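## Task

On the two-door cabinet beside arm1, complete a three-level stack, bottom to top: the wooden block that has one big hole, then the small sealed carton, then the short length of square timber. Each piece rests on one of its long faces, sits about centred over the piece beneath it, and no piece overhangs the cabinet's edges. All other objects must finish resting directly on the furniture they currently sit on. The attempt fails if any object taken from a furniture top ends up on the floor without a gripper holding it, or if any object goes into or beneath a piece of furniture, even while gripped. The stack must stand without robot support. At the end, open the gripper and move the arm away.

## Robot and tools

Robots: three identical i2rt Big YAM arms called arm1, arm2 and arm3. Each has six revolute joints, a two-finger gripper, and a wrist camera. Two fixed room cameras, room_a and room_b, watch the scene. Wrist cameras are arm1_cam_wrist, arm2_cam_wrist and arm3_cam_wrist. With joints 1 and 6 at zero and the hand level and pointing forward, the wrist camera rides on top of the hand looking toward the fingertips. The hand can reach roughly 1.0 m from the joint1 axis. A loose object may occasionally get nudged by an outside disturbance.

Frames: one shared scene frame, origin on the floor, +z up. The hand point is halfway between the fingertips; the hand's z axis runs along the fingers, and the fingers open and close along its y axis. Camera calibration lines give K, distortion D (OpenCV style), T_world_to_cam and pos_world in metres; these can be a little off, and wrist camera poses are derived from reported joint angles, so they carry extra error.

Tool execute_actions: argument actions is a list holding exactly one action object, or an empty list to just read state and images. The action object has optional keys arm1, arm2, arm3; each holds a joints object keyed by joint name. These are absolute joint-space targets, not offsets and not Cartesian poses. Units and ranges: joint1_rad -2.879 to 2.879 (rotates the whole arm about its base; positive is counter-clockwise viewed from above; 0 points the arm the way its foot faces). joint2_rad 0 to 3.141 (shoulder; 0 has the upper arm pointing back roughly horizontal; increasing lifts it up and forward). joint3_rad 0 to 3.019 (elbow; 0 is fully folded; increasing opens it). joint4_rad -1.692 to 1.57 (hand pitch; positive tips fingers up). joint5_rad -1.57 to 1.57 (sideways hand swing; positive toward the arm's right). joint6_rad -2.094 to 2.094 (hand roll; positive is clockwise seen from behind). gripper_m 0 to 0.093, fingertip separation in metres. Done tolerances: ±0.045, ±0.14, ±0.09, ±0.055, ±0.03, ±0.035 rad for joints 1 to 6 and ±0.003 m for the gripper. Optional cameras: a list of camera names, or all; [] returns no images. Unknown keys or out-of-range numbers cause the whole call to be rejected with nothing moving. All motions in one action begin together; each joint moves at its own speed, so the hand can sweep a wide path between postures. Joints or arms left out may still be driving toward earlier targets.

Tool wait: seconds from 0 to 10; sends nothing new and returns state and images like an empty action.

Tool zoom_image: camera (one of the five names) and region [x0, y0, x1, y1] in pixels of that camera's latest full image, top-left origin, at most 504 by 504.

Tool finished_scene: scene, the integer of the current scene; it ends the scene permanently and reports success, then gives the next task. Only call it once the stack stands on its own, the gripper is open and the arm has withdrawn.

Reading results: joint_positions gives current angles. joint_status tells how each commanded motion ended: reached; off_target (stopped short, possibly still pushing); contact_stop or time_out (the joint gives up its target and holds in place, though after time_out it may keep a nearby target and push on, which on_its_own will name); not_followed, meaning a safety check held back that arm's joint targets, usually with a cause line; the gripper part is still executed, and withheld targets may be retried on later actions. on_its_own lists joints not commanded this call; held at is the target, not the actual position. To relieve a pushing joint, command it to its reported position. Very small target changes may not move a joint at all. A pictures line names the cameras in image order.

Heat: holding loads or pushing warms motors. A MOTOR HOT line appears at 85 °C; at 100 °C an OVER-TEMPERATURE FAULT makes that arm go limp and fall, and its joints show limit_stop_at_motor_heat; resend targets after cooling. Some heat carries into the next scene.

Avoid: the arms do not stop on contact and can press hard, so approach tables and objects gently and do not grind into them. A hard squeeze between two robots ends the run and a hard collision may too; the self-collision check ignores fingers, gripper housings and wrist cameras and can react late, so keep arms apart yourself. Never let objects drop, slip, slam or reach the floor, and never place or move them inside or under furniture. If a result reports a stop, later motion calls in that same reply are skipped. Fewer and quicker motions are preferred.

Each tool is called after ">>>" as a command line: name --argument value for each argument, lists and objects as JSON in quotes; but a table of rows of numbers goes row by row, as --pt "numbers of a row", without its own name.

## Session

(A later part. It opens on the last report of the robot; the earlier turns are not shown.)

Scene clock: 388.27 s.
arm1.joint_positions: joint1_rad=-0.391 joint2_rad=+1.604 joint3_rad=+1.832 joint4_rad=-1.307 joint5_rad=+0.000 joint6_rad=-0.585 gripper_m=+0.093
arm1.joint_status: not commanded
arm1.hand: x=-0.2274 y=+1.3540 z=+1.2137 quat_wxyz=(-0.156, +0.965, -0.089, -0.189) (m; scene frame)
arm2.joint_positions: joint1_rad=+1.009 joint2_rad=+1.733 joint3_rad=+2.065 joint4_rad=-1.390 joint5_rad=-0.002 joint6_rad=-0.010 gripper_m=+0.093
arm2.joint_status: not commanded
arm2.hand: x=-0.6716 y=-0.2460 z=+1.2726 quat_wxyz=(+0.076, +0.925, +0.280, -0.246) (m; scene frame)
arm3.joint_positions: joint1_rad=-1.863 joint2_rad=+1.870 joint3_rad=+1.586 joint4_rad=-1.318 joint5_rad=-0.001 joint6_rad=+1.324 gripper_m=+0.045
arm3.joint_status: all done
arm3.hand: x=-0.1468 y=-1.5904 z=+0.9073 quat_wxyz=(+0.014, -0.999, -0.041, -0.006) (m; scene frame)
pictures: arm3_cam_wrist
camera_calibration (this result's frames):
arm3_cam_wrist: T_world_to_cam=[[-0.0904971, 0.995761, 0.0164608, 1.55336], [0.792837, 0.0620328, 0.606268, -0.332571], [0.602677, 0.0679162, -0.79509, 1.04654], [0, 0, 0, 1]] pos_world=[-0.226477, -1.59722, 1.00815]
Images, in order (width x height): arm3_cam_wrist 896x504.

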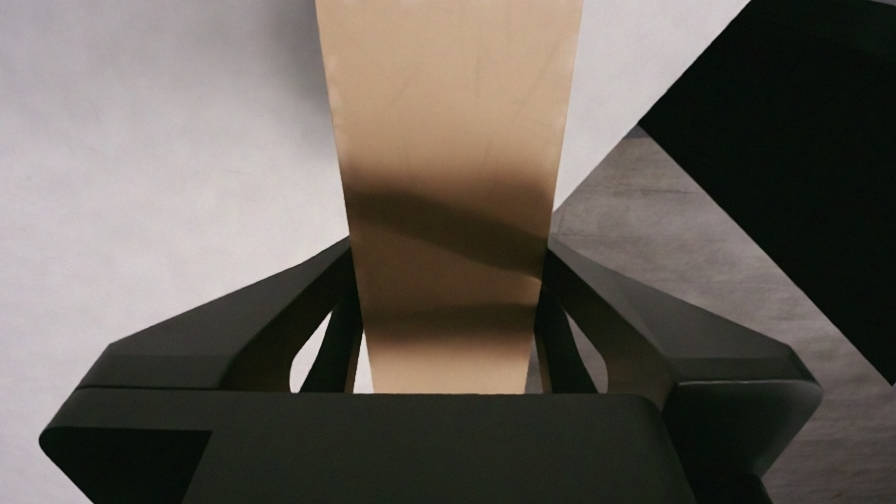

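>>> execute_actions --actions '[{"arm3":{"joints":{"joint1_rad":1.525,"joint2_rad":1.74,"joint4_rad":-1.415}}}]' --cameras '["arm2_cam_wrist","arm3_cam_wrist","room_a","room_b"]'

Scene clock: 400.93 s.
arm1.joint_positions: joint1_rad=-0.391 joint2_rad=+1.604 joint3_rad=+1.832 joint4_rad=-1.307 joint5_rad=+0.000 joint6_rad=-0.585 gripper_m=+0.093
arm1.joint_status: not commanded
arm1.hand: x=-0.2274 y=+1.3540 z=+1.2137 quat_wxyz=(-0.156, +0.965, -0.089, -0.189) (m; scene frame)
arm2.joint_positions: joint1_rad=+1.009 joint2_rad=+1.733 joint3_rad=+2.065 joint4_rad=-1.390 joint5_rad=-0.002 joint6_rad=-0.010 gripper_m=+0.093
arm2.joint_status: not commanded
arm2.hand: x=-0.6716 y=-0.2460 z=+1.2726 quat_wxyz=(+0.076, +0.925, +0.280, -0.246) (m; scene frame)
arm3.joint_positions: joint1_rad=+1.535 joint2_rad=+1.765 joint3_rad=+1.586 joint4_rad=-1.402 joint5_rad=-0.002 joint6_rad=+1.324 gripper_m=+0.045
arm3.joint_status: all done
arm3.hand: x=-0.1031 y=-0.5081 z=+0.9612 quat_wxyz=(-0.001, +0.168, -0.986, +0.006) (m; scene frame)
pictures: arm2_cam_wrist, arm3_cam_wrist, room_a, room_b
camera_calibration (this result's frames):
arm2_cam_wrist: T_world_to_cam=[[-0.541257, 0.840744, -0.0138121, -0.137592], [0.8355, 0.539587, 0.103851, 0.564648], [0.0947645, 0.0446698, -0.994497, 1.46613], [0, 0, 0, 1]] pos_world=[-0.685173, -0.254489, 1.39752]
arm3_cam_wrist: T_world_to_cam=[[0.339797, -0.940497, 0.00155563, -0.446367], [-0.756056, -0.272175, 0.595231, -0.785903], [-0.55939, -0.203434, -0.803553, 0.739962], [0, 0, 0, 1]] pos_world=[-0.0285854, -0.483176, 1.06309]
Images, in order (width x height): arm2_cam_wrist 896x504, arm3_cam_wrist 896x504, room_a 896x504, room_b 896x504.

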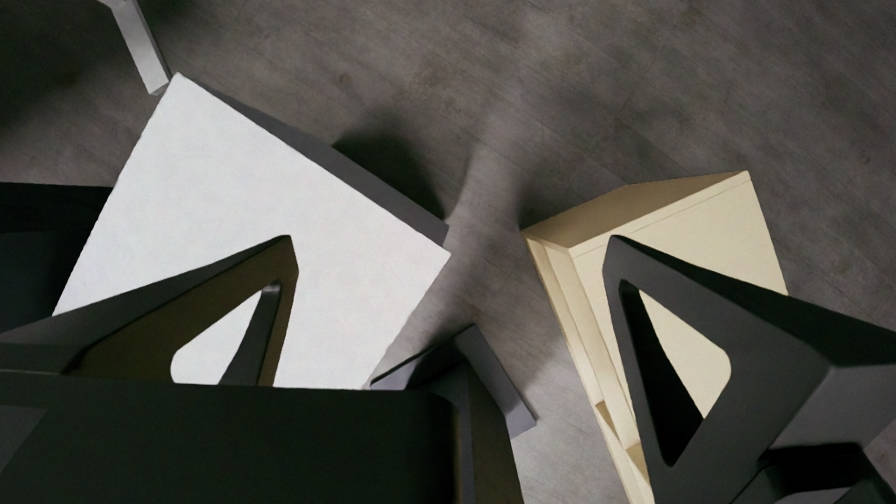

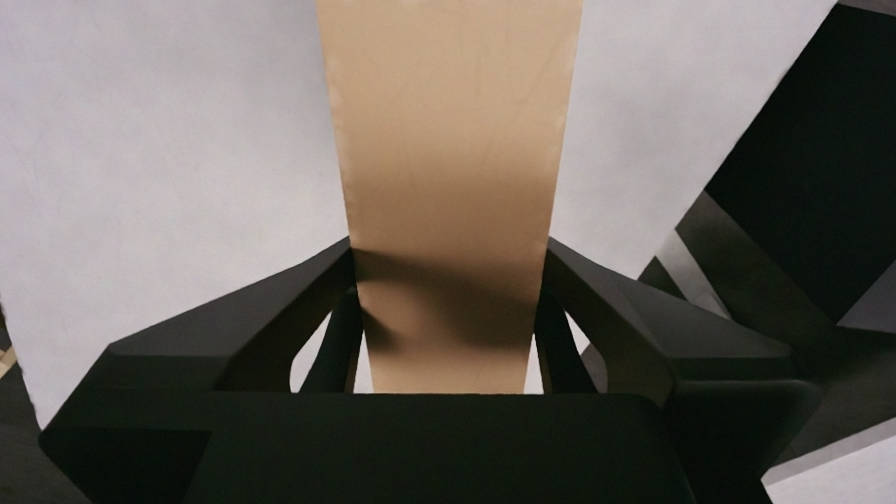

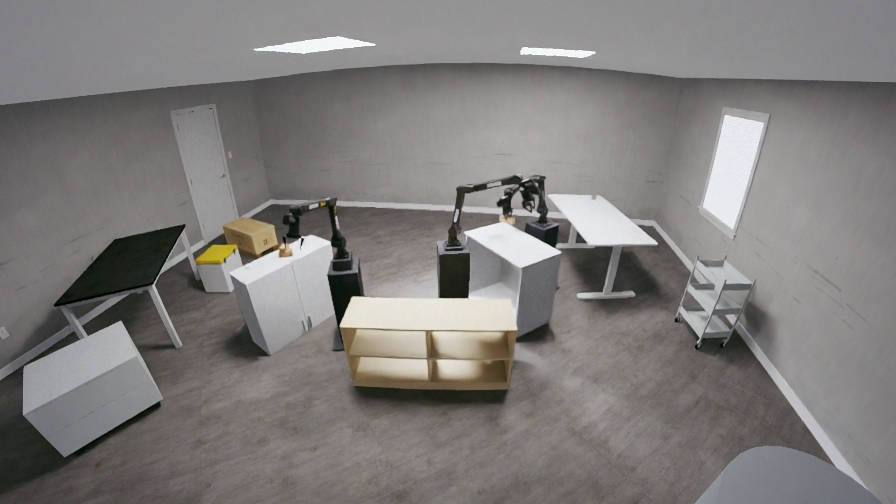

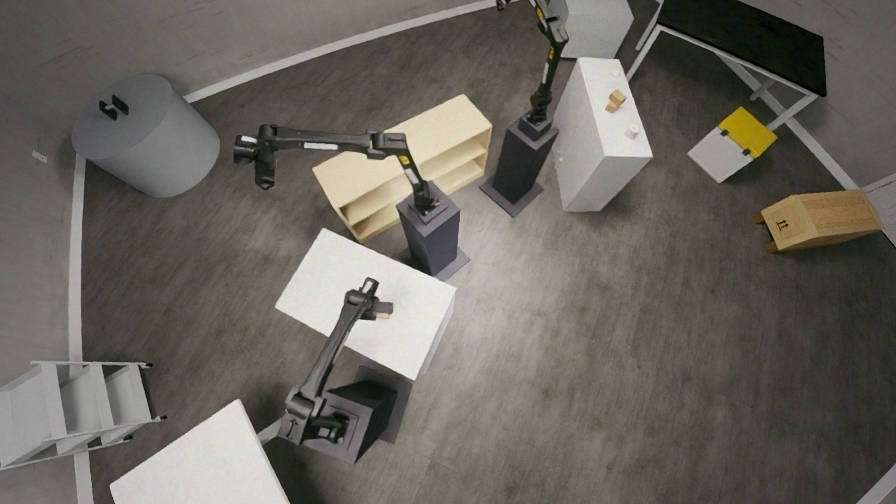

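>>> execute_actions --actions '[{"arm3":{"joints":{"joint2_rad":1.965,"joint4_rad":-1.16}}}]' --cameras '["arm3_cam_wrist","room_a"]'

Scene clock: 428.67 s.
arm1.joint_positions: joint1_rad=-0.391 joint2_rad=+1.604 joint3_rad=+1.832 joint4_rad=-1.307 joint5_rad=+0.000 joint6_rad=-0.585 gripper_m=+0.093
arm1.joint_status: not commanded
arm1.hand: x=-0.2274 y=+1.3540 z=+1.2137 quat_wxyz=(-0.156, +0.965, -0.089, -0.189) (m; scene frame)
arm2.joint_positions: joint1_rad=+1.009 joint2_rad=+1.733 joint3_rad=+2.065 joint4_rad=-1.390 joint5_rad=-0.002 joint6_rad=-0.010 gripper_m=+0.093
arm2.joint_status: not commanded
arm2.hand: x=-0.6716 y=-0.2460 z=+1.2726 quat_wxyz=(+0.076, +0.925, +0.280, -0.246) (m; scene frame)
arm3.joint_positions: joint1_rad=+1.535 joint2_rad=+1.994 joint3_rad=+1.586 joint4_rad=-1.173 joint5_rad=-0.002 joint6_rad=+1.324 gripper_m=+0.045
arm3.joint_status: all done
arm3.hand: x=-0.1072 y=-0.4561 z=+0.8365 quat_wxyz=(-0.001, +0.168, -0.986, +0.006) (m; scene frame)
pictures: arm3_cam_wrist, room_a
camera_calibration (this result's frames):
arm3_cam_wrist: T_world_to_cam=[[0.339442, -0.940625, 0.00165232, -0.396053], [-0.756387, -0.271912, 0.59493, -0.700228], [-0.559157, -0.203194, -0.803776, 0.64842], [0, 0, 0, 1]] pos_world=[-0.0326375, -0.431182, 0.938425]
Images, in order (width x height): arm3_cam_wrist 896x504, room_a 896x504.

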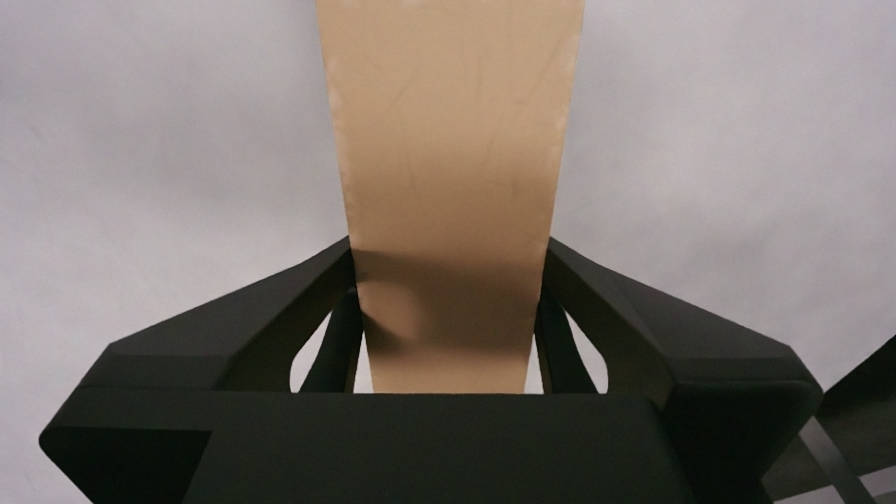

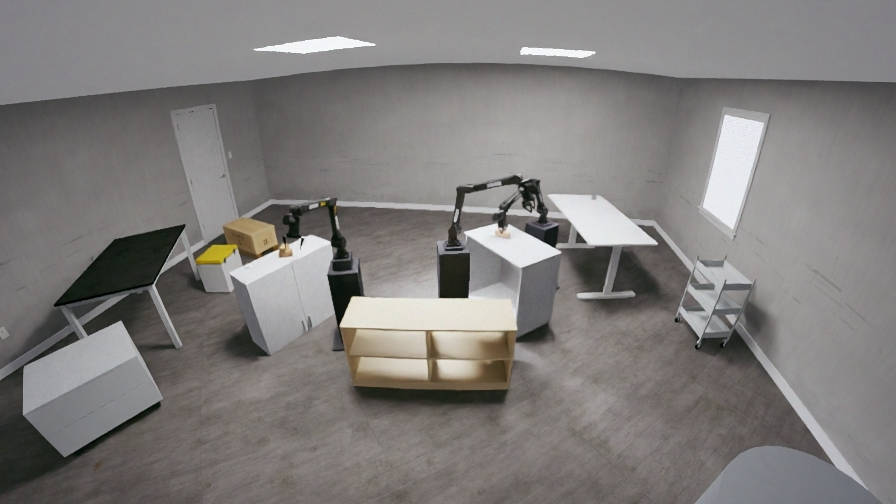

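>>> zoom_image --camera "room_a" --region '[470, 200, 550, 260]'

>>> execute_actions --actions '[{"arm3":{"joints":{"joint2_rad":2.012,"joint4_rad":-1.14}}}]' --cameras '["arm3_cam_wrist","room_a"]'

Region (470, 200, 550, 260) of room_a's 896x504 image, scaled by 6.300, with more detail than that image has; it fills the top 378 rows of this view, and the rest is white.

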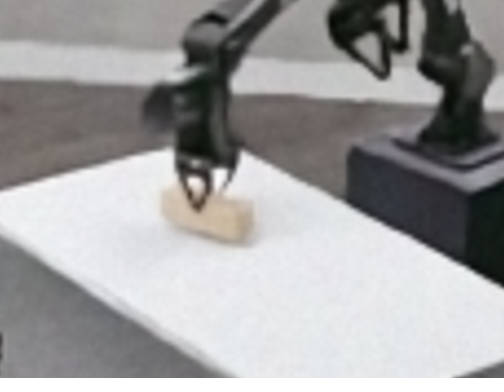

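Scene clock: 434.70 s.
arm1.joint_positions: joint1_rad=-0.391 joint2_rad=+1.604 joint3_rad=+1.832 joint4_rad=-1.307 joint5_rad=+0.000 joint6_rad=-0.585 gripper_m=+0.093
arm1.joint_status: not commanded
arm1.hand: x=-0.2274 y=+1.3540 z=+1.2137 quat_wxyz=(-0.156, +0.965, -0.089, -0.189) (m; scene frame)
arm2.joint_positions: joint1_rad=+1.009 joint2_rad=+1.733 joint3_rad=+2.065 joint4_rad=-1.390 joint5_rad=-0.002 joint6_rad=-0.010 gripper_m=+0.093
arm2.joint_status: not commanded
arm2.hand: x=-0.6716 y=-0.2460 z=+1.2726 quat_wxyz=(+0.076, +0.925, +0.280, -0.246) (m; scene frame)
arm3.joint_positions: joint1_rad=+1.535 joint2_rad=+2.018 joint3_rad=+1.586 joint4_rad=-1.152 joint5_rad=-0.002 joint6_rad=+1.325 gripper_m=+0.045
arm3.joint_status: all done
arm3.hand: x=-0.1074 y=-0.4528 z=+0.8230 quat_wxyz=(-0.001, +0.167, -0.986, +0.007) (m; scene frame)
pictures: arm3_cam_wrist, room_a
camera_calibration (this result's frames):
arm3_cam_wrist: T_world_to_cam=[[0.33907, -0.940755, 0.00340135, -0.39441], [-0.756374, -0.270462, 0.595607, -0.691442], [-0.559401, -0.204525, -0.803268, 0.637033], [0, 0, 0, 1]] pos_world=[-0.0328995, -0.427763, 0.924878]
Images, in order (width x height): arm3_cam_wrist 896x504, room_a 896x504.

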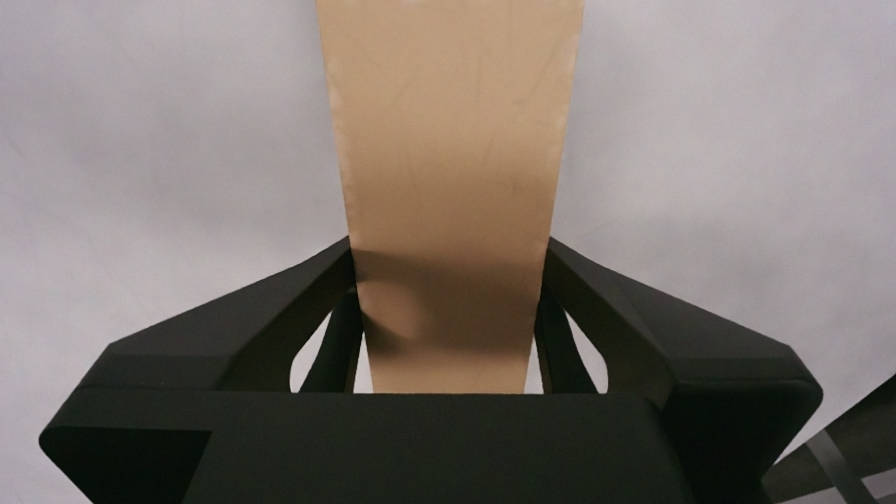

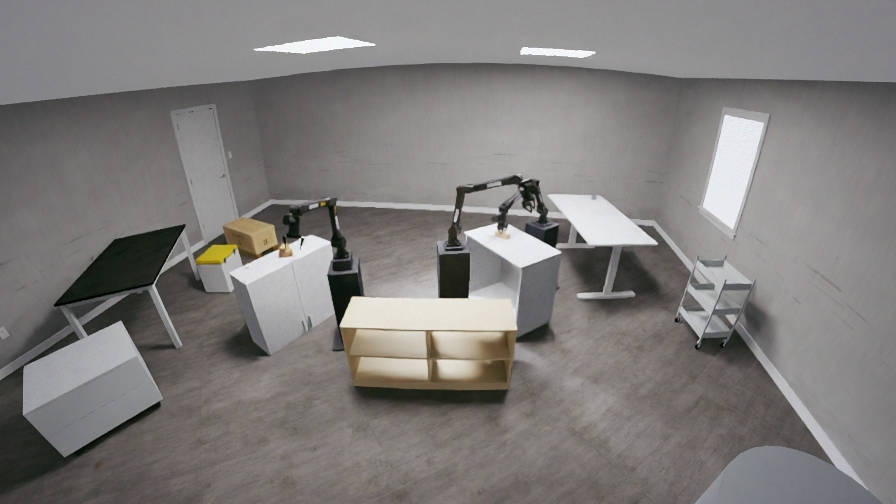

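>>> execute_actions --actions '[{"arm3":{"joints":{"joint2_rad":2.036,"joint4_rad":-1.12}}}]' --cameras '["arm3_cam_wrist","room_a"]'

Scene clock: 441.23 s.
arm1.joint_positions: joint1_rad=-0.391 joint2_rad=+1.604 joint3_rad=+1.832 joint4_rad=-1.307 joint5_rad=+0.000 joint6_rad=-0.585 gripper_m=+0.093
arm1.joint_status: not commanded
arm1.hand: x=-0.2274 y=+1.3540 z=+1.2137 quat_wxyz=(-0.156, +0.965, -0.089, -0.189) (m; scene frame)
arm2.joint_positions: joint1_rad=+1.009 joint2_rad=+1.733 joint3_rad=+2.065 joint4_rad=-1.390 joint5_rad=-0.002 joint6_rad=-0.010 gripper_m=+0.093
arm2.joint_status: not commanded
arm2.hand: x=-0.6716 y=-0.2460 z=+1.2726 quat_wxyz=(+0.076, +0.925, +0.280, -0.246) (m; scene frame)
arm3.joint_positions: joint1_rad=+1.535 joint2_rad=+2.019 joint3_rad=+1.586 joint4_rad=-1.140 joint5_rad=-0.002 joint6_rad=+1.325 gripper_m=+0.045
arm3.joint_status: all done
arm3.hand: x=-0.1077 y=-0.4501 z=+0.8223 quat_wxyz=(-0.001, +0.167, -0.986, +0.002) (m; scene frame)
pictures: arm3_cam_wrist, room_a
camera_calibration (this result's frames):
arm3_cam_wrist: T_world_to_cam=[[0.339118, -0.940721, -0.006564, -0.383576], [-0.755807, -0.2766, 0.593505, -0.691463], [-0.560139, -0.196307, -0.804803, 0.641784], [0, 0, 0, 1]] pos_world=[-0.0330469, -0.42611, 0.924379]
Images, in order (width x height): arm3_cam_wrist 896x504, room_a 896x504.

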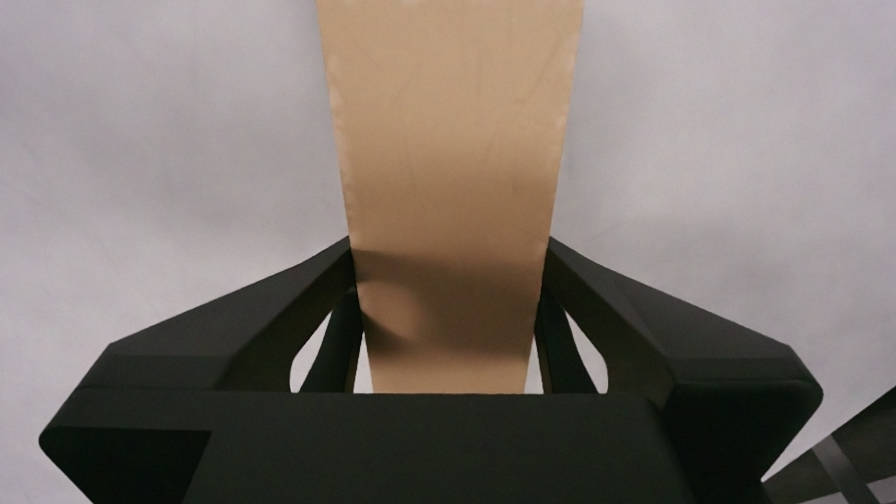

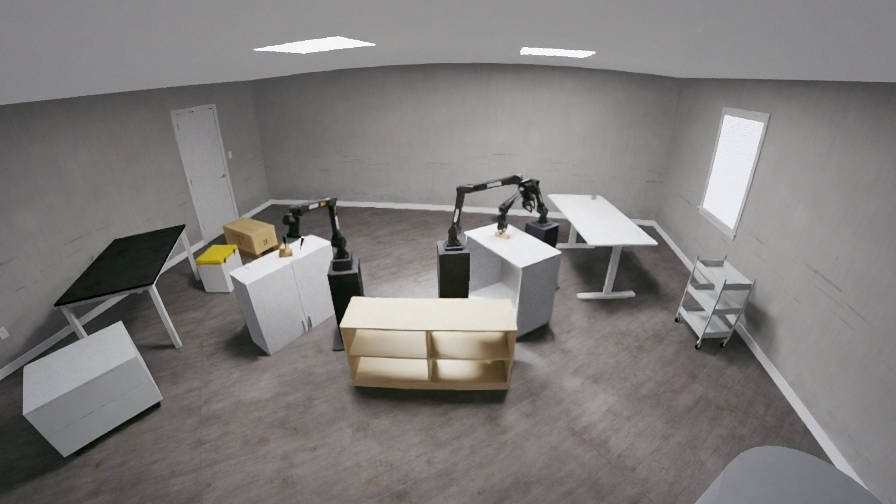

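>>> zoom_image --camera "room_a" --region '[480, 210, 530, 250]'

Region (480, 210, 530, 250) of room_a's 896x504 image, scaled by 10.080, with more detail than that image has; it fills the top 403 rows of this view, and the rest is white.

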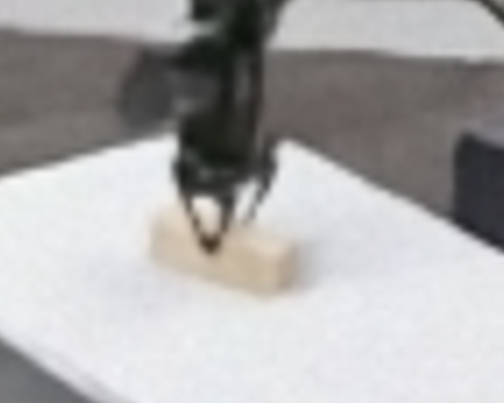

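>>> execute_actions --actions '[{"arm3":{"joints":{"joint2_rad":2.048}}}]' --cameras '["arm3_cam_wrist"]'

Scene clock: 449.87 s.
arm1.joint_positions: joint1_rad=-0.391 joint2_rad=+1.604 joint3_rad=+1.832 joint4_rad=-1.307 joint5_rad=+0.000 joint6_rad=-0.585 gripper_m=+0.093
arm1.joint_status: not commanded
arm1.hand: x=-0.2274 y=+1.3540 z=+1.2137 quat_wxyz=(-0.156, +0.965, -0.089, -0.189) (m; scene frame)
arm2.joint_positions: joint1_rad=+1.009 joint2_rad=+1.733 joint3_rad=+2.065 joint4_rad=-1.390 joint5_rad=-0.002 joint6_rad=-0.010 gripper_m=+0.093
arm2.joint_status: not commanded
arm2.hand: x=-0.6716 y=-0.2460 z=+1.2726 quat_wxyz=(+0.076, +0.925, +0.280, -0.246) (m; scene frame)
arm3.joint_positions: joint1_rad=+1.535 joint2_rad=+2.019 joint3_rad=+1.586 joint4_rad=-1.140 joint5_rad=-0.002 joint6_rad=+1.325 gripper_m=+0.045
arm3.joint_status: all done
arm3.hand: x=-0.1077 y=-0.4502 z=+0.8221 quat_wxyz=(-0.001, +0.167, -0.986, +0.002) (m; scene frame)
pictures: arm3_cam_wrist
camera_calibration (this result's frames):
arm3_cam_wrist: T_world_to_cam=[[0.339116, -0.940724, -0.00619492, -0.383918], [-0.755828, -0.276373, 0.593584, -0.691306], [-0.560111, -0.196612, -0.804748, 0.641425], [0, 0, 0, 1]] pos_world=[-0.0330459, -0.426108, 0.924155]
Images, in order (width x height): arm3_cam_wrist 896x504.

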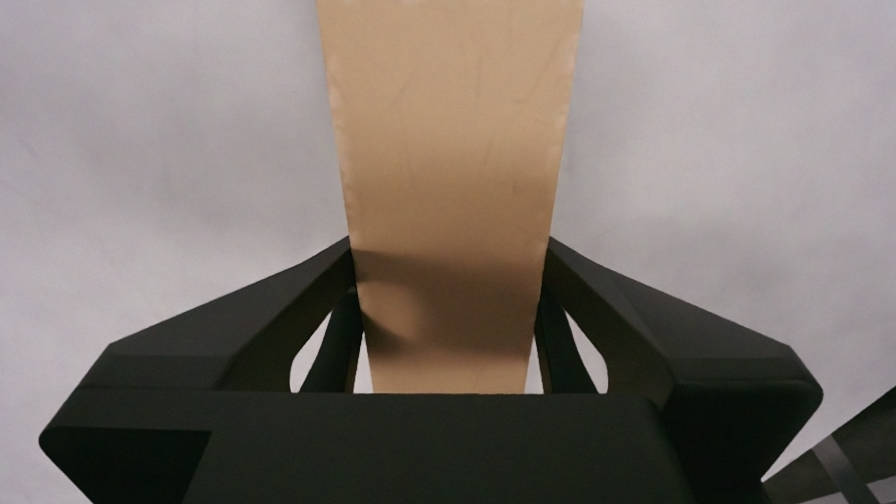

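>>> execute_actions --actions '[{"arm3":{"joints":{"joint2_rad":2.015}}}]' --cameras '[]'

>>> execute_actions --actions '[{"arm3":{"joints":{"gripper_m":0.093}}}]' --cameras '["arm3_cam_wrist"]'

Scene clock: 456.37 s.
arm1.joint_positions: joint1_rad=-0.391 joint2_rad=+1.604 joint3_rad=+1.832 joint4_rad=-1.307 joint5_rad=+0.000 joint6_rad=-0.585 gripper_m=+0.093
arm1.joint_status: not commanded
arm1.hand: x=-0.2274 y=+1.3540 z=+1.2137 quat_wxyz=(-0.156, +0.965, -0.089, -0.189) (m; scene frame)
arm2.joint_positions: joint1_rad=+1.009 joint2_rad=+1.733 joint3_rad=+2.065 joint4_rad=-1.390 joint5_rad=-0.002 joint6_rad=-0.010 gripper_m=+0.093
arm2.joint_status: not commanded
arm2.hand: x=-0.6716 y=-0.2460 z=+1.2726 quat_wxyz=(+0.076, +0.925, +0.280, -0.246) (m; scene frame)
arm3.joint_positions: joint1_rad=+1.535 joint2_rad=+2.019 joint3_rad=+1.586 joint4_rad=-1.140 joint5_rad=-0.002 joint6_rad=+1.325 gripper_m=+0.045
arm3.joint_status: all done
arm3.hand: x=-0.1077 y=-0.4502 z=+0.8221 quat_wxyz=(-0.001, +0.167, -0.986, +0.002) (m; scene frame)
pictures: none
No camera images: the call's "cameras" was empty. Leave "cameras" out to get every camera's image.

Scene clock: 457.00 s.
arm1.joint_positions: joint1_rad=-0.391 joint2_rad=+1.604 joint3_rad=+1.832 joint4_rad=-1.307 joint5_rad=+0.000 joint6_rad=-0.585 gripper_m=+0.093
arm1.joint_status: not commanded
arm1.hand: x=-0.2274 y=+1.3540 z=+1.2137 quat_wxyz=(-0.156, +0.965, -0.089, -0.189) (m; scene frame)
arm2.joint_positions: joint1_rad=+1.009 joint2_rad=+1.733 joint3_rad=+2.065 joint4_rad=-1.390 joint5_rad=-0.002 joint6_rad=-0.010 gripper_m=+0.093
arm2.joint_status: not commanded
arm2.hand: x=-0.6716 y=-0.2460 z=+1.2726 quat_wxyz=(+0.076, +0.925, +0.280, -0.246) (m; scene frame)
arm3.joint_positions: joint1_rad=+1.535 joint2_rad=+2.019 joint3_rad=+1.586 joint4_rad=-1.134 joint5_rad=-0.002 joint6_rad=+1.325 gripper_m=+0.093
arm3.joint_status: all done
arm3.hand: x=-0.1078 y=-0.4487 z=+0.8221 quat_wxyz=(-0.002, +0.167, -0.986, -0.001) (m; scene frame)
pictures: arm3_cam_wrist
camera_calibration (this result's frames):
arm3_cam_wrist: T_world_to_cam=[[0.33914, -0.940658, -0.0121, -0.377579], [-0.755492, -0.28, 0.59231, -0.691537], [-0.560549, -0.191735, -0.805619, 0.644497], [0, 0, 0, 1]] pos_world=[-0.033126, -0.425231, 0.924254]
Images, in order (width x height): arm3_cam_wrist 896x504.

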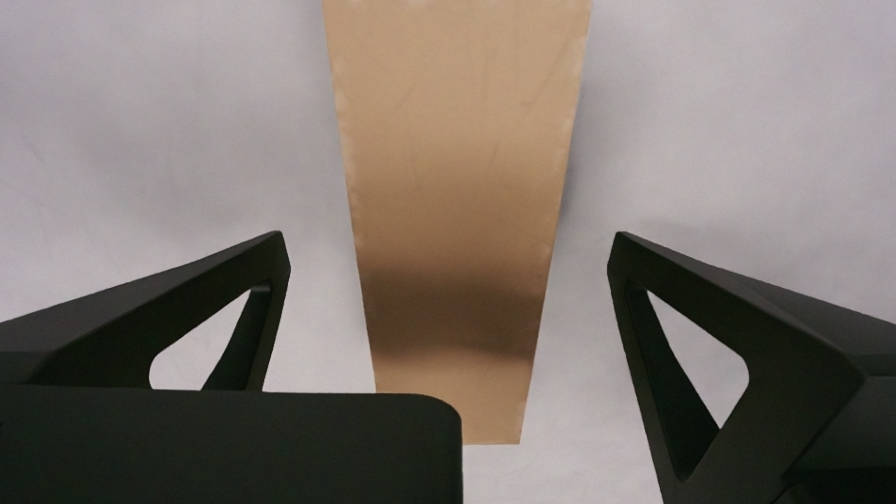

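>>> execute_actions --actions '[{"arm3":{"joints":{"joint2_rad":1.7,"joint4_rad":-1.3}},"arm2":{"joints":{"joint1_rad":1.3,"joint2_rad":1.85,"joint3_rad":1.465,"joint4_rad":-1.14,"joint6_rad":1.345}}}]' --cameras '["room_b"]'

Scene clock: 493.97 s.
arm1.joint_positions: joint1_rad=-0.391 joint2_rad=+1.604 joint3_rad=+1.832 joint4_rad=-1.307 joint5_rad=+0.000 joint6_rad=-0.585 gripper_m=+0.093
arm1.joint_status: not commanded
arm1.hand: x=-0.2274 y=+1.3540 z=+1.2137 quat_wxyz=(-0.156, +0.965, -0.089, -0.189) (m; scene frame)
arm2.joint_positions: joint1_rad=+1.298 joint2_rad=+1.869 joint3_rad=+1.468 joint4_rad=-1.152 joint5_rad=-0.001 joint6_rad=+1.332 gripper_m=+0.093
arm2.joint_status: all done
arm2.hand: x=-0.5022 y=-0.3262 z=+0.9469 quat_wxyz=(+0.013, +0.973, -0.230, -0.004) (m; scene frame)
arm3.joint_positions: joint1_rad=+1.535 joint2_rad=+1.712 joint3_rad=+1.587 joint4_rad=-1.288 joint5_rad=-0.002 joint6_rad=+1.325 gripper_m=+0.093
arm3.joint_status: all done
arm3.hand: x=-0.1056 y=-0.4830 z=+0.9917 quat_wxyz=(-0.008, +0.167, -0.983, -0.078) (m; scene frame)
pictures: room_b
Images, in order (width x height): room_b 896x504.

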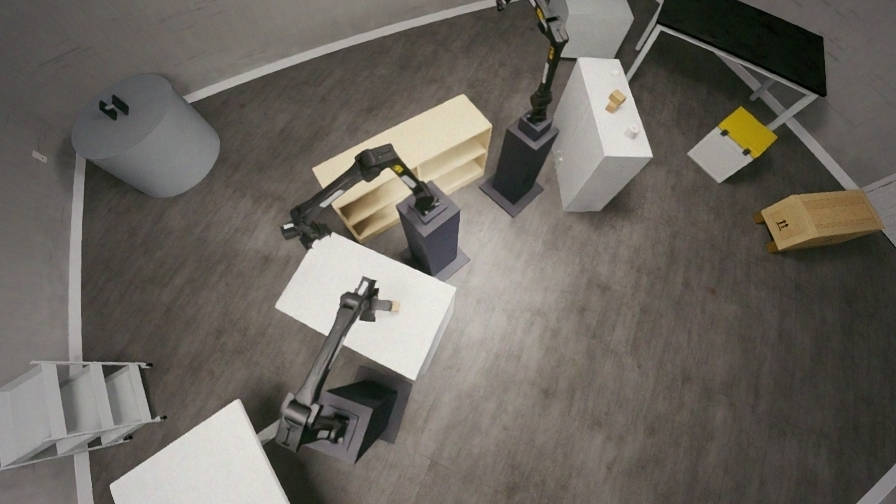

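>>> execute_actions --actions '[{"arm3":{"joints":{"joint1_rad":0.2,"joint2_rad":1.31,"joint4_rad":-1.0,"joint6_rad":0.1}},"arm2":{"joints":{"joint1_rad":2.072}}}]' --cameras '["arm2_cam_wrist","room_b"]'

Scene clock: 502.43 s.
arm1.joint_positions: joint1_rad=-0.391 joint2_rad=+1.604 joint3_rad=+1.832 joint4_rad=-1.307 joint5_rad=+0.000 joint6_rad=-0.585 gripper_m=+0.093
arm1.joint_status: not commanded
arm1.hand: x=-0.2274 y=+1.3540 z=+1.2137 quat_wxyz=(-0.156, +0.965, -0.089, -0.189) (m; scene frame)
arm2.joint_positions: joint1_rad=+2.079 joint2_rad=+1.869 joint3_rad=+1.468 joint4_rad=-1.144 joint5_rad=-0.002 joint6_rad=+1.333 gripper_m=+0.093
arm2.joint_status: all done
arm2.hand: x=-0.1004 y=-0.4577 z=+0.9469 quat_wxyz=(+0.017, +0.987, +0.157, -0.002) (m; scene frame)
arm3.joint_positions: joint1_rad=+0.195 joint2_rad=+1.325 joint3_rad=+1.587 joint4_rad=-1.014 joint5_rad=+0.000 joint6_rad=+0.112 gripper_m=+0.093
arm3.joint_status: all done
arm3.hand: x=+0.4601 y=-0.8686 z=+1.2351 quat_wxyz=(-0.391, +0.096, -0.911, -0.085) (m; scene frame)
pictures: arm2_cam_wrist, room_b
camera_calibration (this result's frames):
arm2_cam_wrist: T_world_to_cam=[[-0.291912, 0.955821, -0.0345575, 0.442407], [0.775248, 0.257616, 0.576736, -0.3474], [0.560159, 0.141565, -0.816199, 1.01981], [0, 0, 0, 1]] pos_world=[-0.17279, -0.477735, 1.04801]
Images, in order (width x height): arm2_cam_wrist 896x504, room_b 896x504.

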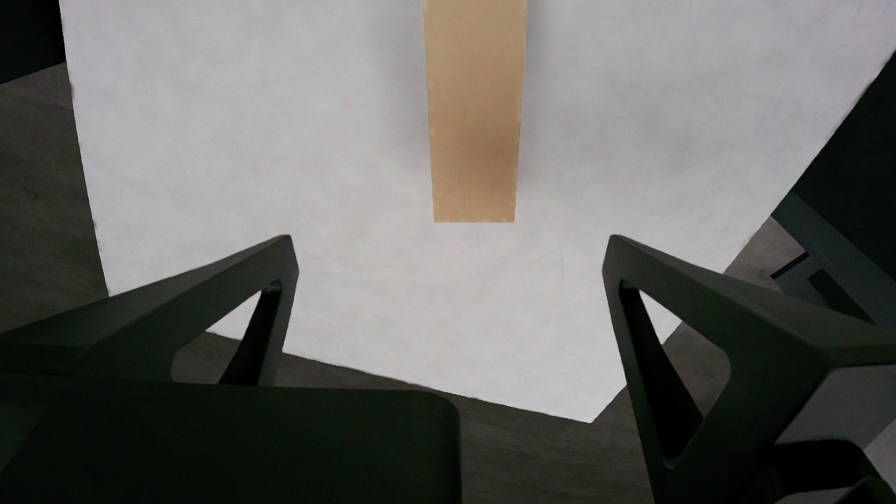

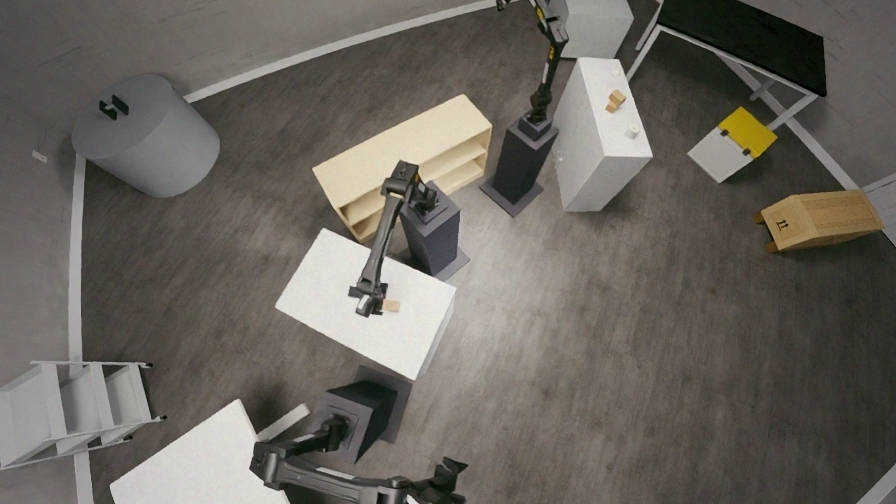

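>>> execute_actions --actions '[{"arm2":{"joints":{"joint1_rad":2.046,"joint2_rad":1.94,"joint3_rad":1.362,"joint4_rad":-0.953}}}]' --cameras '["arm2_cam_wrist"]'

Scene clock: 533.33 s.
arm1.joint_positions: joint1_rad=-0.391 joint2_rad=+1.604 joint3_rad=+1.832 joint4_rad=-1.307 joint5_rad=+0.000 joint6_rad=-0.585 gripper_m=+0.093
arm1.joint_status: not commanded
arm1.hand: x=-0.2274 y=+1.3540 z=+1.2137 quat_wxyz=(-0.156, +0.965, -0.089, -0.189) (m; scene frame)
arm2.joint_positions: joint1_rad=+2.052 joint2_rad=+1.944 joint3_rad=+1.362 joint4_rad=-0.963 joint5_rad=-0.002 joint6_rad=+1.333 gripper_m=+0.093
arm2.joint_status: all done
arm2.hand: x=-0.1163 y=-0.4518 z=+0.8719 quat_wxyz=(+0.017, +0.989, +0.144, -0.002) (m; scene frame)
arm3.joint_positions: joint1_rad=+0.195 joint2_rad=+1.325 joint3_rad=+1.587 joint4_rad=-1.014 joint5_rad=+0.000 joint6_rad=+0.112 gripper_m=+0.093
arm3.joint_status: not commanded
arm3.hand: x=+0.4601 y=-0.8686 z=+1.2351 quat_wxyz=(-0.391, +0.097, -0.911, -0.085) (m; scene frame)
pictures: arm2_cam_wrist
camera_calibration (this result's frames):
arm2_cam_wrist: T_world_to_cam=[[-0.265545, 0.963477, -0.0346134, 0.436103], [0.782116, 0.236275, 0.576601, -0.302021], [0.56372, 0.126042, -0.816292, 0.960074], [0, 0, 0, 1]] pos_world=[-0.189193, -0.469825, 0.972941]
Images, in order (width x height): arm2_cam_wrist 896x504.

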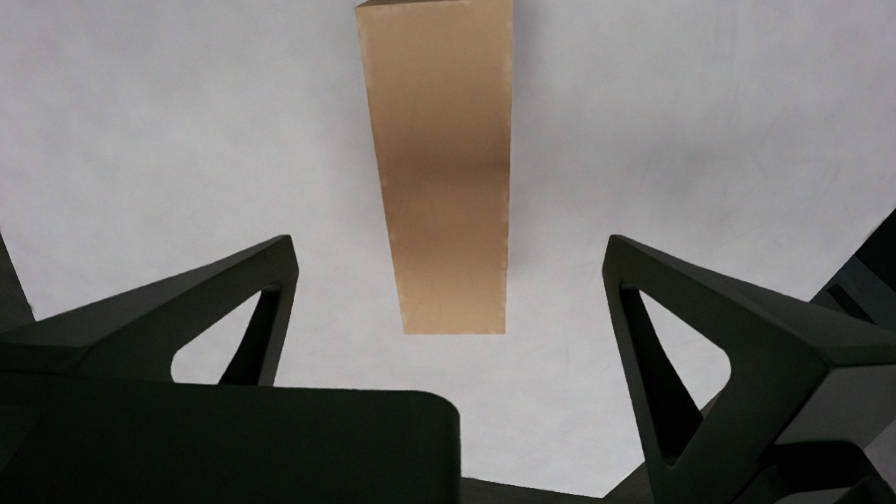

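>>> execute_actions --actions '[{"arm2":{"joints":{"joint2_rad":1.978,"joint3_rad":1.33,"joint4_rad":-0.9}}}]' --cameras '["arm2_cam_wrist"]'

Scene clock: 556.57 s.
arm1.joint_positions: joint1_rad=-0.391 joint2_rad=+1.604 joint3_rad=+1.832 joint4_rad=-1.307 joint5_rad=+0.000 joint6_rad=-0.585 gripper_m=+0.093
arm1.joint_status: not commanded
arm1.hand: x=-0.2274 y=+1.3540 z=+1.2137 quat_wxyz=(-0.156, +0.965, -0.089, -0.189) (m; scene frame)
arm2.joint_positions: joint1_rad=+2.052 joint2_rad=+1.961 joint3_rad=+1.336 joint4_rad=-0.911 joint5_rad=-0.002 joint6_rad=+1.333 gripper_m=+0.093
arm2.joint_status: all done
arm2.hand: x=-0.1164 y=-0.4503 z=+0.8547 quat_wxyz=(+0.021, +0.989, +0.144, -0.003) (m; scene frame)
arm3.joint_positions: joint1_rad=+0.195 joint2_rad=+1.325 joint3_rad=+1.587 joint4_rad=-1.014 joint5_rad=+0.000 joint6_rad=+0.112 gripper_m=+0.093
arm3.joint_status: not commanded
arm3.hand: x=+0.4601 y=-0.8686 z=+1.2351 quat_wxyz=(-0.391, +0.097, -0.911, -0.085) (m; scene frame)
pictures: arm2_cam_wrist
camera_calibration (this result's frames):
arm2_cam_wrist: T_world_to_cam=[[-0.265554, 0.963145, -0.0428007, 0.440882], [0.781864, 0.241121, 0.574934, -0.288768], [0.564065, 0.119212, -0.817079, 0.943547], [0, 0, 0, 1]] pos_world=[-0.189366, -0.467487, 0.955845]
Images, in order (width x height): arm2_cam_wrist 896x504.

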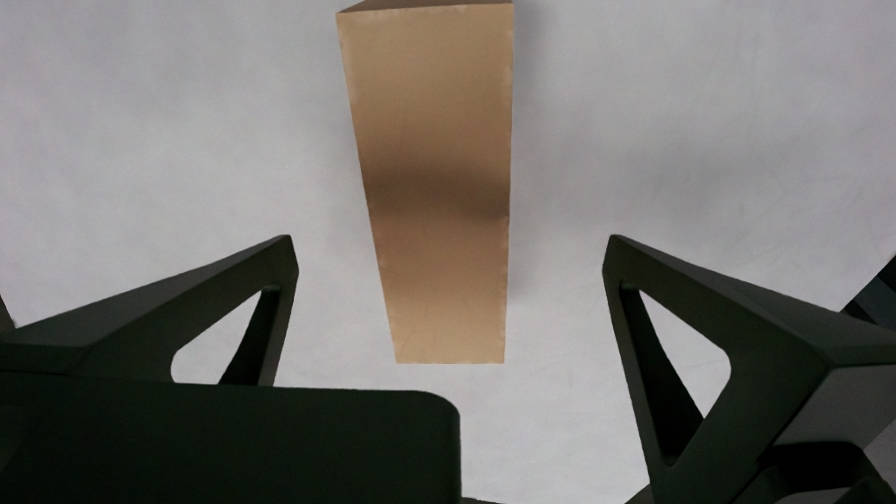

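>>> execute_actions --actions '[{"arm2":{"joints":{"joint2_rad":2.03,"joint4_rad":-0.875}}}]' --cameras '["arm2_cam_wrist"]'

Scene clock: 564.70 s.
arm1.joint_positions: joint1_rad=-0.391 joint2_rad=+1.604 joint3_rad=+1.832 joint4_rad=-1.307 joint5_rad=+0.000 joint6_rad=-0.585 gripper_m=+0.093
arm1.joint_status: not commanded
arm1.hand: x=-0.2274 y=+1.3540 z=+1.2137 quat_wxyz=(-0.156, +0.965, -0.089, -0.189) (m; scene frame)
arm2.joint_positions: joint1_rad=+2.052 joint2_rad=+2.022 joint3_rad=+1.336 joint4_rad=-0.885 joint5_rad=-0.002 joint6_rad=+1.333 gripper_m=+0.093
arm2.joint_status: all done
arm2.hand: x=-0.1167 y=-0.4471 z=+0.8228 quat_wxyz=(+0.004, +0.990, +0.144, -0.001) (m; scene frame)
arm3.joint_positions: joint1_rad=+0.195 joint2_rad=+1.325 joint3_rad=+1.587 joint4_rad=-1.014 joint5_rad=+0.000 joint6_rad=+0.112 gripper_m=+0.093
arm3.joint_status: not commanded
arm3.hand: x=+0.4601 y=-0.8686 z=+1.2351 quat_wxyz=(-0.391, +0.097, -0.911, -0.085) (m; scene frame)
pictures: arm2_cam_wrist
camera_calibration (this result's frames):
arm2_cam_wrist: T_world_to_cam=[[-0.265493, 0.964075, -0.00854907, 0.408638], [0.78292, 0.220764, 0.581635, -0.285494], [0.562627, 0.147727, -0.813405, 0.926832], [0, 0, 0, 1]] pos_world=[-0.18945, -0.467849, 0.923436]
Images, in order (width x height): arm2_cam_wrist 896x504.

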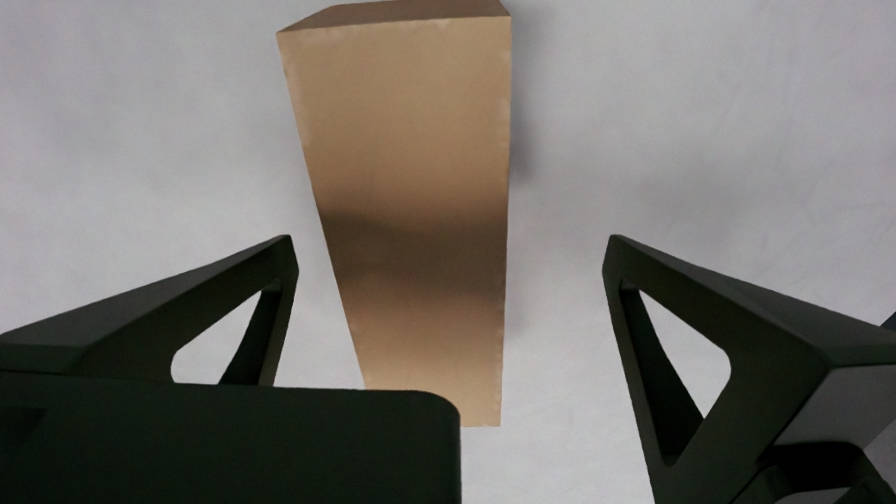

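>>> execute_actions --actions '[{"arm2":{"joints":{"joint2_rad":2.048,"joint4_rad":-0.84}}}]' --cameras '["arm2_cam_wrist"]'

Scene clock: 572.77 s.
arm1.joint_positions: joint1_rad=-0.391 joint2_rad=+1.604 joint3_rad=+1.832 joint4_rad=-1.307 joint5_rad=+0.000 joint6_rad=-0.585 gripper_m=+0.093
arm1.joint_status: not commanded
arm1.hand: x=-0.2274 y=+1.3540 z=+1.2137 quat_wxyz=(-0.156, +0.965, -0.089, -0.189) (m; scene frame)
arm2.joint_positions: joint1_rad=+2.052 joint2_rad=+2.024 joint3_rad=+1.336 joint4_rad=-0.851 joint5_rad=-0.002 joint6_rad=+1.333 gripper_m=+0.093
arm2.joint_status: all done
arm2.hand: x=-0.1163 y=-0.4551 z=+0.8220 quat_wxyz=(+0.020, +0.989, +0.144, -0.003) (m; scene frame)
arm3.joint_positions: joint1_rad=+0.195 joint2_rad=+1.325 joint3_rad=+1.587 joint4_rad=-1.014 joint5_rad=+0.000 joint6_rad=+0.112 gripper_m=+0.093
arm3.joint_status: not commanded
arm3.hand: x=+0.4601 y=-0.8686 z=+1.2351 quat_wxyz=(-0.391, +0.097, -0.911, -0.085) (m; scene frame)
pictures: arm2_cam_wrist
camera_calibration (this result's frames):
arm2_cam_wrist: T_world_to_cam=[[-0.265552, 0.963274, -0.0398238, 0.441792], [0.781955, 0.239361, 0.575545, -0.270212], [0.56394, 0.121696, -0.8168, 0.918219], [0, 0, 0, 1]] pos_world=[-0.189208, -0.472633, 0.923115]
Images, in order (width x height): arm2_cam_wrist 896x504.

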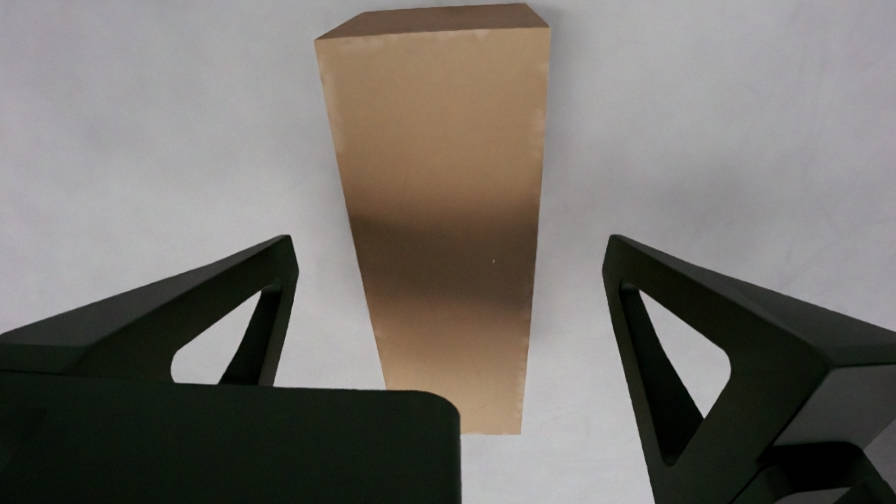

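>>> execute_actions --actions '[{"arm2":{"joints":{"joint2_rad":2.062}}}]' --cameras '["arm2_cam_wrist"]'

Scene clock: 587.57 s.
arm1.joint_positions: joint1_rad=-0.391 joint2_rad=+1.604 joint3_rad=+1.832 joint4_rad=-1.307 joint5_rad=+0.000 joint6_rad=-0.585 gripper_m=+0.093
arm1.joint_status: not commanded
arm1.hand: x=-0.2274 y=+1.3540 z=+1.2137 quat_wxyz=(-0.156, +0.965, -0.089, -0.189) (m; scene frame)
arm2.joint_positions: joint1_rad=+2.052 joint2_rad=+2.043 joint3_rad=+1.336 joint4_rad=-0.851 joint5_rad=-0.002 joint6_rad=+1.333 gripper_m=+0.093
arm2.joint_status: all done
arm2.hand: x=-0.1165 y=-0.4518 z=+0.8119 quat_wxyz=(+0.010, +0.990, +0.144, -0.002) (m; scene frame)
arm3.joint_positions: joint1_rad=+0.195 joint2_rad=+1.325 joint3_rad=+1.587 joint4_rad=-1.014 joint5_rad=+0.000 joint6_rad=+0.112 gripper_m=+0.093
arm3.joint_status: not commanded
arm3.hand: x=+0.4601 y=-0.8686 z=+1.2351 quat_wxyz=(-0.391, +0.097, -0.911, -0.085) (m; scene frame)
pictures: arm2_cam_wrist
camera_calibration (this result's frames):
arm2_cam_wrist: T_world_to_cam=[[-0.265524, 0.963863, -0.0215832, 0.423617], [0.782517, 0.228536, 0.57917, -0.272805], [0.563173, 0.136894, -0.814921, 0.914937], [0, 0, 0, 1]] pos_world=[-0.189313, -0.471213, 0.912745]
Images, in order (width x height): arm2_cam_wrist 896x504.

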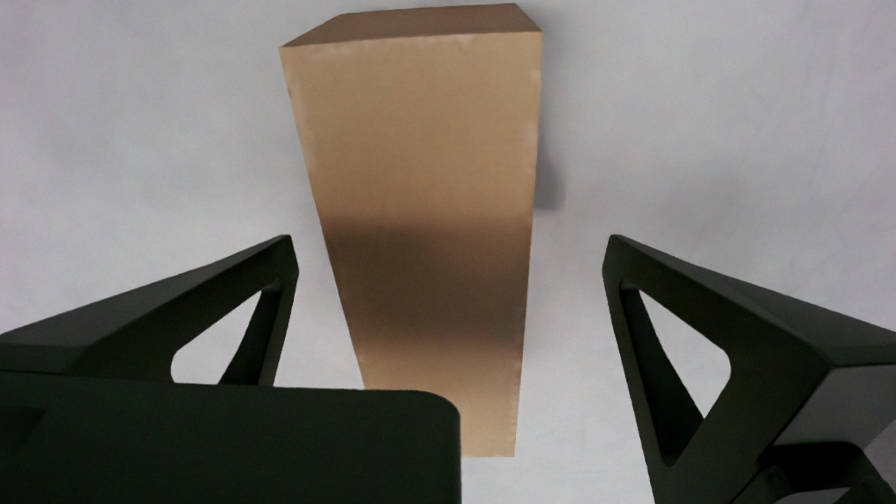

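>>> execute_actions --actions '[{"arm2":{"joints":{"gripper_m":0.035}}}]' --cameras '["arm2_cam_wrist"]'

Scene clock: 593.53 s.
arm1.joint_positions: joint1_rad=-0.391 joint2_rad=+1.604 joint3_rad=+1.832 joint4_rad=-1.307 joint5_rad=+0.000 joint6_rad=-0.585 gripper_m=+0.093
arm1.joint_status: not commanded
arm1.hand: x=-0.2274 y=+1.3540 z=+1.2137 quat_wxyz=(-0.156, +0.965, -0.089, -0.189) (m; scene frame)
arm2.joint_positions: joint1_rad=+2.052 joint2_rad=+2.043 joint3_rad=+1.336 joint4_rad=-0.850 joint5_rad=-0.001 joint6_rad=+1.334 gripper_m=+0.045
arm2.joint_status: gripper_m off_target (ended at +0.045, target +0.035)
arm2.hand: x=-0.1165 y=-0.4522 z=+0.8119 quat_wxyz=(+0.011, +0.990, +0.144, -0.002) (m; scene frame)
arm3.joint_positions: joint1_rad=+0.195 joint2_rad=+1.325 joint3_rad=+1.587 joint4_rad=-1.014 joint5_rad=+0.000 joint6_rad=+0.112 gripper_m=+0.093
arm3.joint_status: not commanded
arm3.hand: x=+0.4601 y=-0.8686 z=+1.2351 quat_wxyz=(-0.391, +0.097, -0.911, -0.085) (m; scene frame)
pictures: arm2_cam_wrist
camera_calibration (this result's frames):
arm2_cam_wrist: T_world_to_cam=[[-0.264792, 0.964031, -0.0229953, 0.425277], [0.782859, 0.22883, 0.578592, -0.272045], [0.563043, 0.135204, -0.815293, 0.914544], [0, 0, 0, 1]] pos_world=[-0.189345, -0.471379, 0.912803]
Images, in order (width x height): arm2_cam_wrist 896x504.

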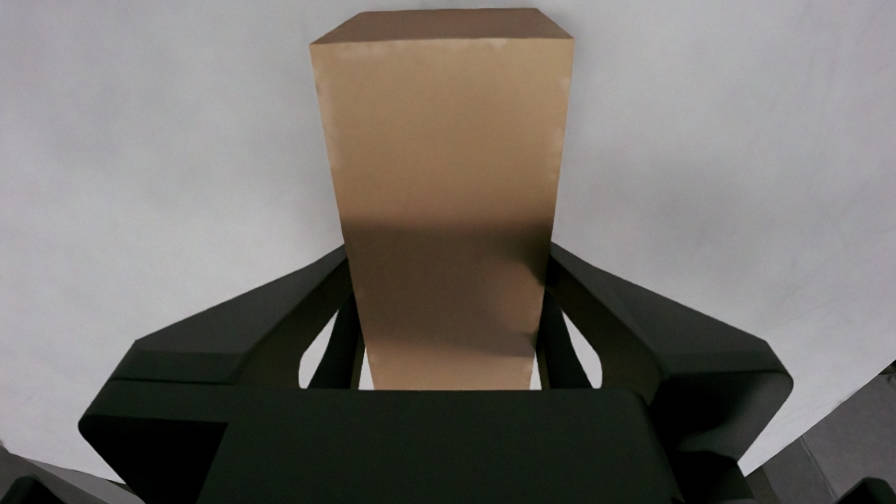

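>>> execute_actions --actions '[{"arm2":{"joints":{"joint2_rad":1.78,"joint4_rad":-1.12}}}]' --cameras '["arm2_cam_wrist"]'

Scene clock: 601.27 s.
arm1.joint_positions: joint1_rad=-0.391 joint2_rad=+1.604 joint3_rad=+1.832 joint4_rad=-1.307 joint5_rad=+0.000 joint6_rad=-0.585 gripper_m=+0.093
arm1.joint_status: not commanded
arm1.hand: x=-0.2274 y=+1.3540 z=+1.2137 quat_wxyz=(-0.156, +0.965, -0.089, -0.189) (m; scene frame)
arm2.joint_positions: joint1_rad=+2.052 joint2_rad=+1.774 joint3_rad=+1.320 joint4_rad=-1.111 joint5_rad=-0.001 joint6_rad=+1.334 gripper_m=+0.045
arm2.joint_status: all done
arm2.hand: x=-0.1182 y=-0.4120 z=+0.9430 quat_wxyz=(+0.007, +0.990, +0.144, -0.002) (m; scene frame)
arm3.joint_positions: joint1_rad=+0.195 joint2_rad=+1.325 joint3_rad=+1.587 joint4_rad=-1.014 joint5_rad=+0.000 joint6_rad=+0.112 gripper_m=+0.093
arm3.joint_status: not commanded
arm3.hand: x=+0.4601 y=-0.8686 z=+1.2351 quat_wxyz=(-0.391, +0.097, -0.911, -0.085) (m; scene frame)
pictures: arm2_cam_wrist
camera_calibration (this result's frames):
arm2_cam_wrist: T_world_to_cam=[[-0.264773, 0.964203, -0.0144291, 0.381054], [0.783123, 0.223731, 0.580226, -0.35946], [0.562684, 0.142329, -0.814327, 1.01892], [0, 0, 0, 1]] pos_world=[-0.190933, -0.432012, 1.0438]
Images, in order (width x height): arm2_cam_wrist 896x504.

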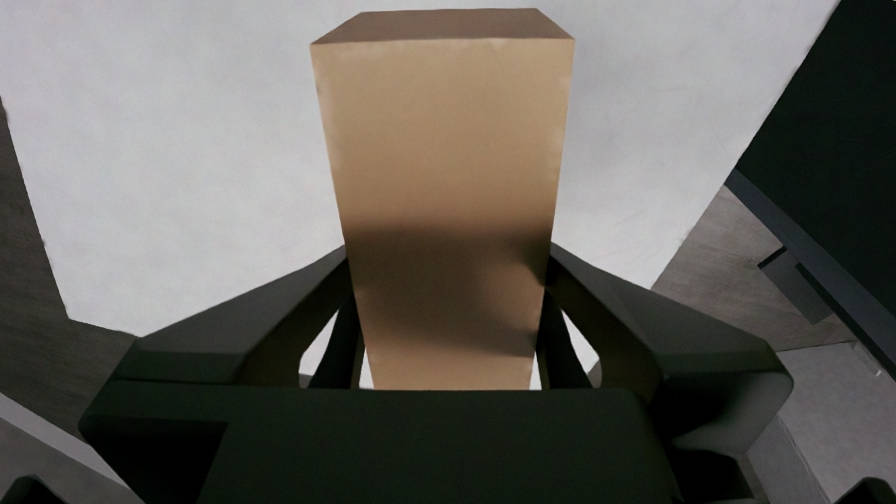

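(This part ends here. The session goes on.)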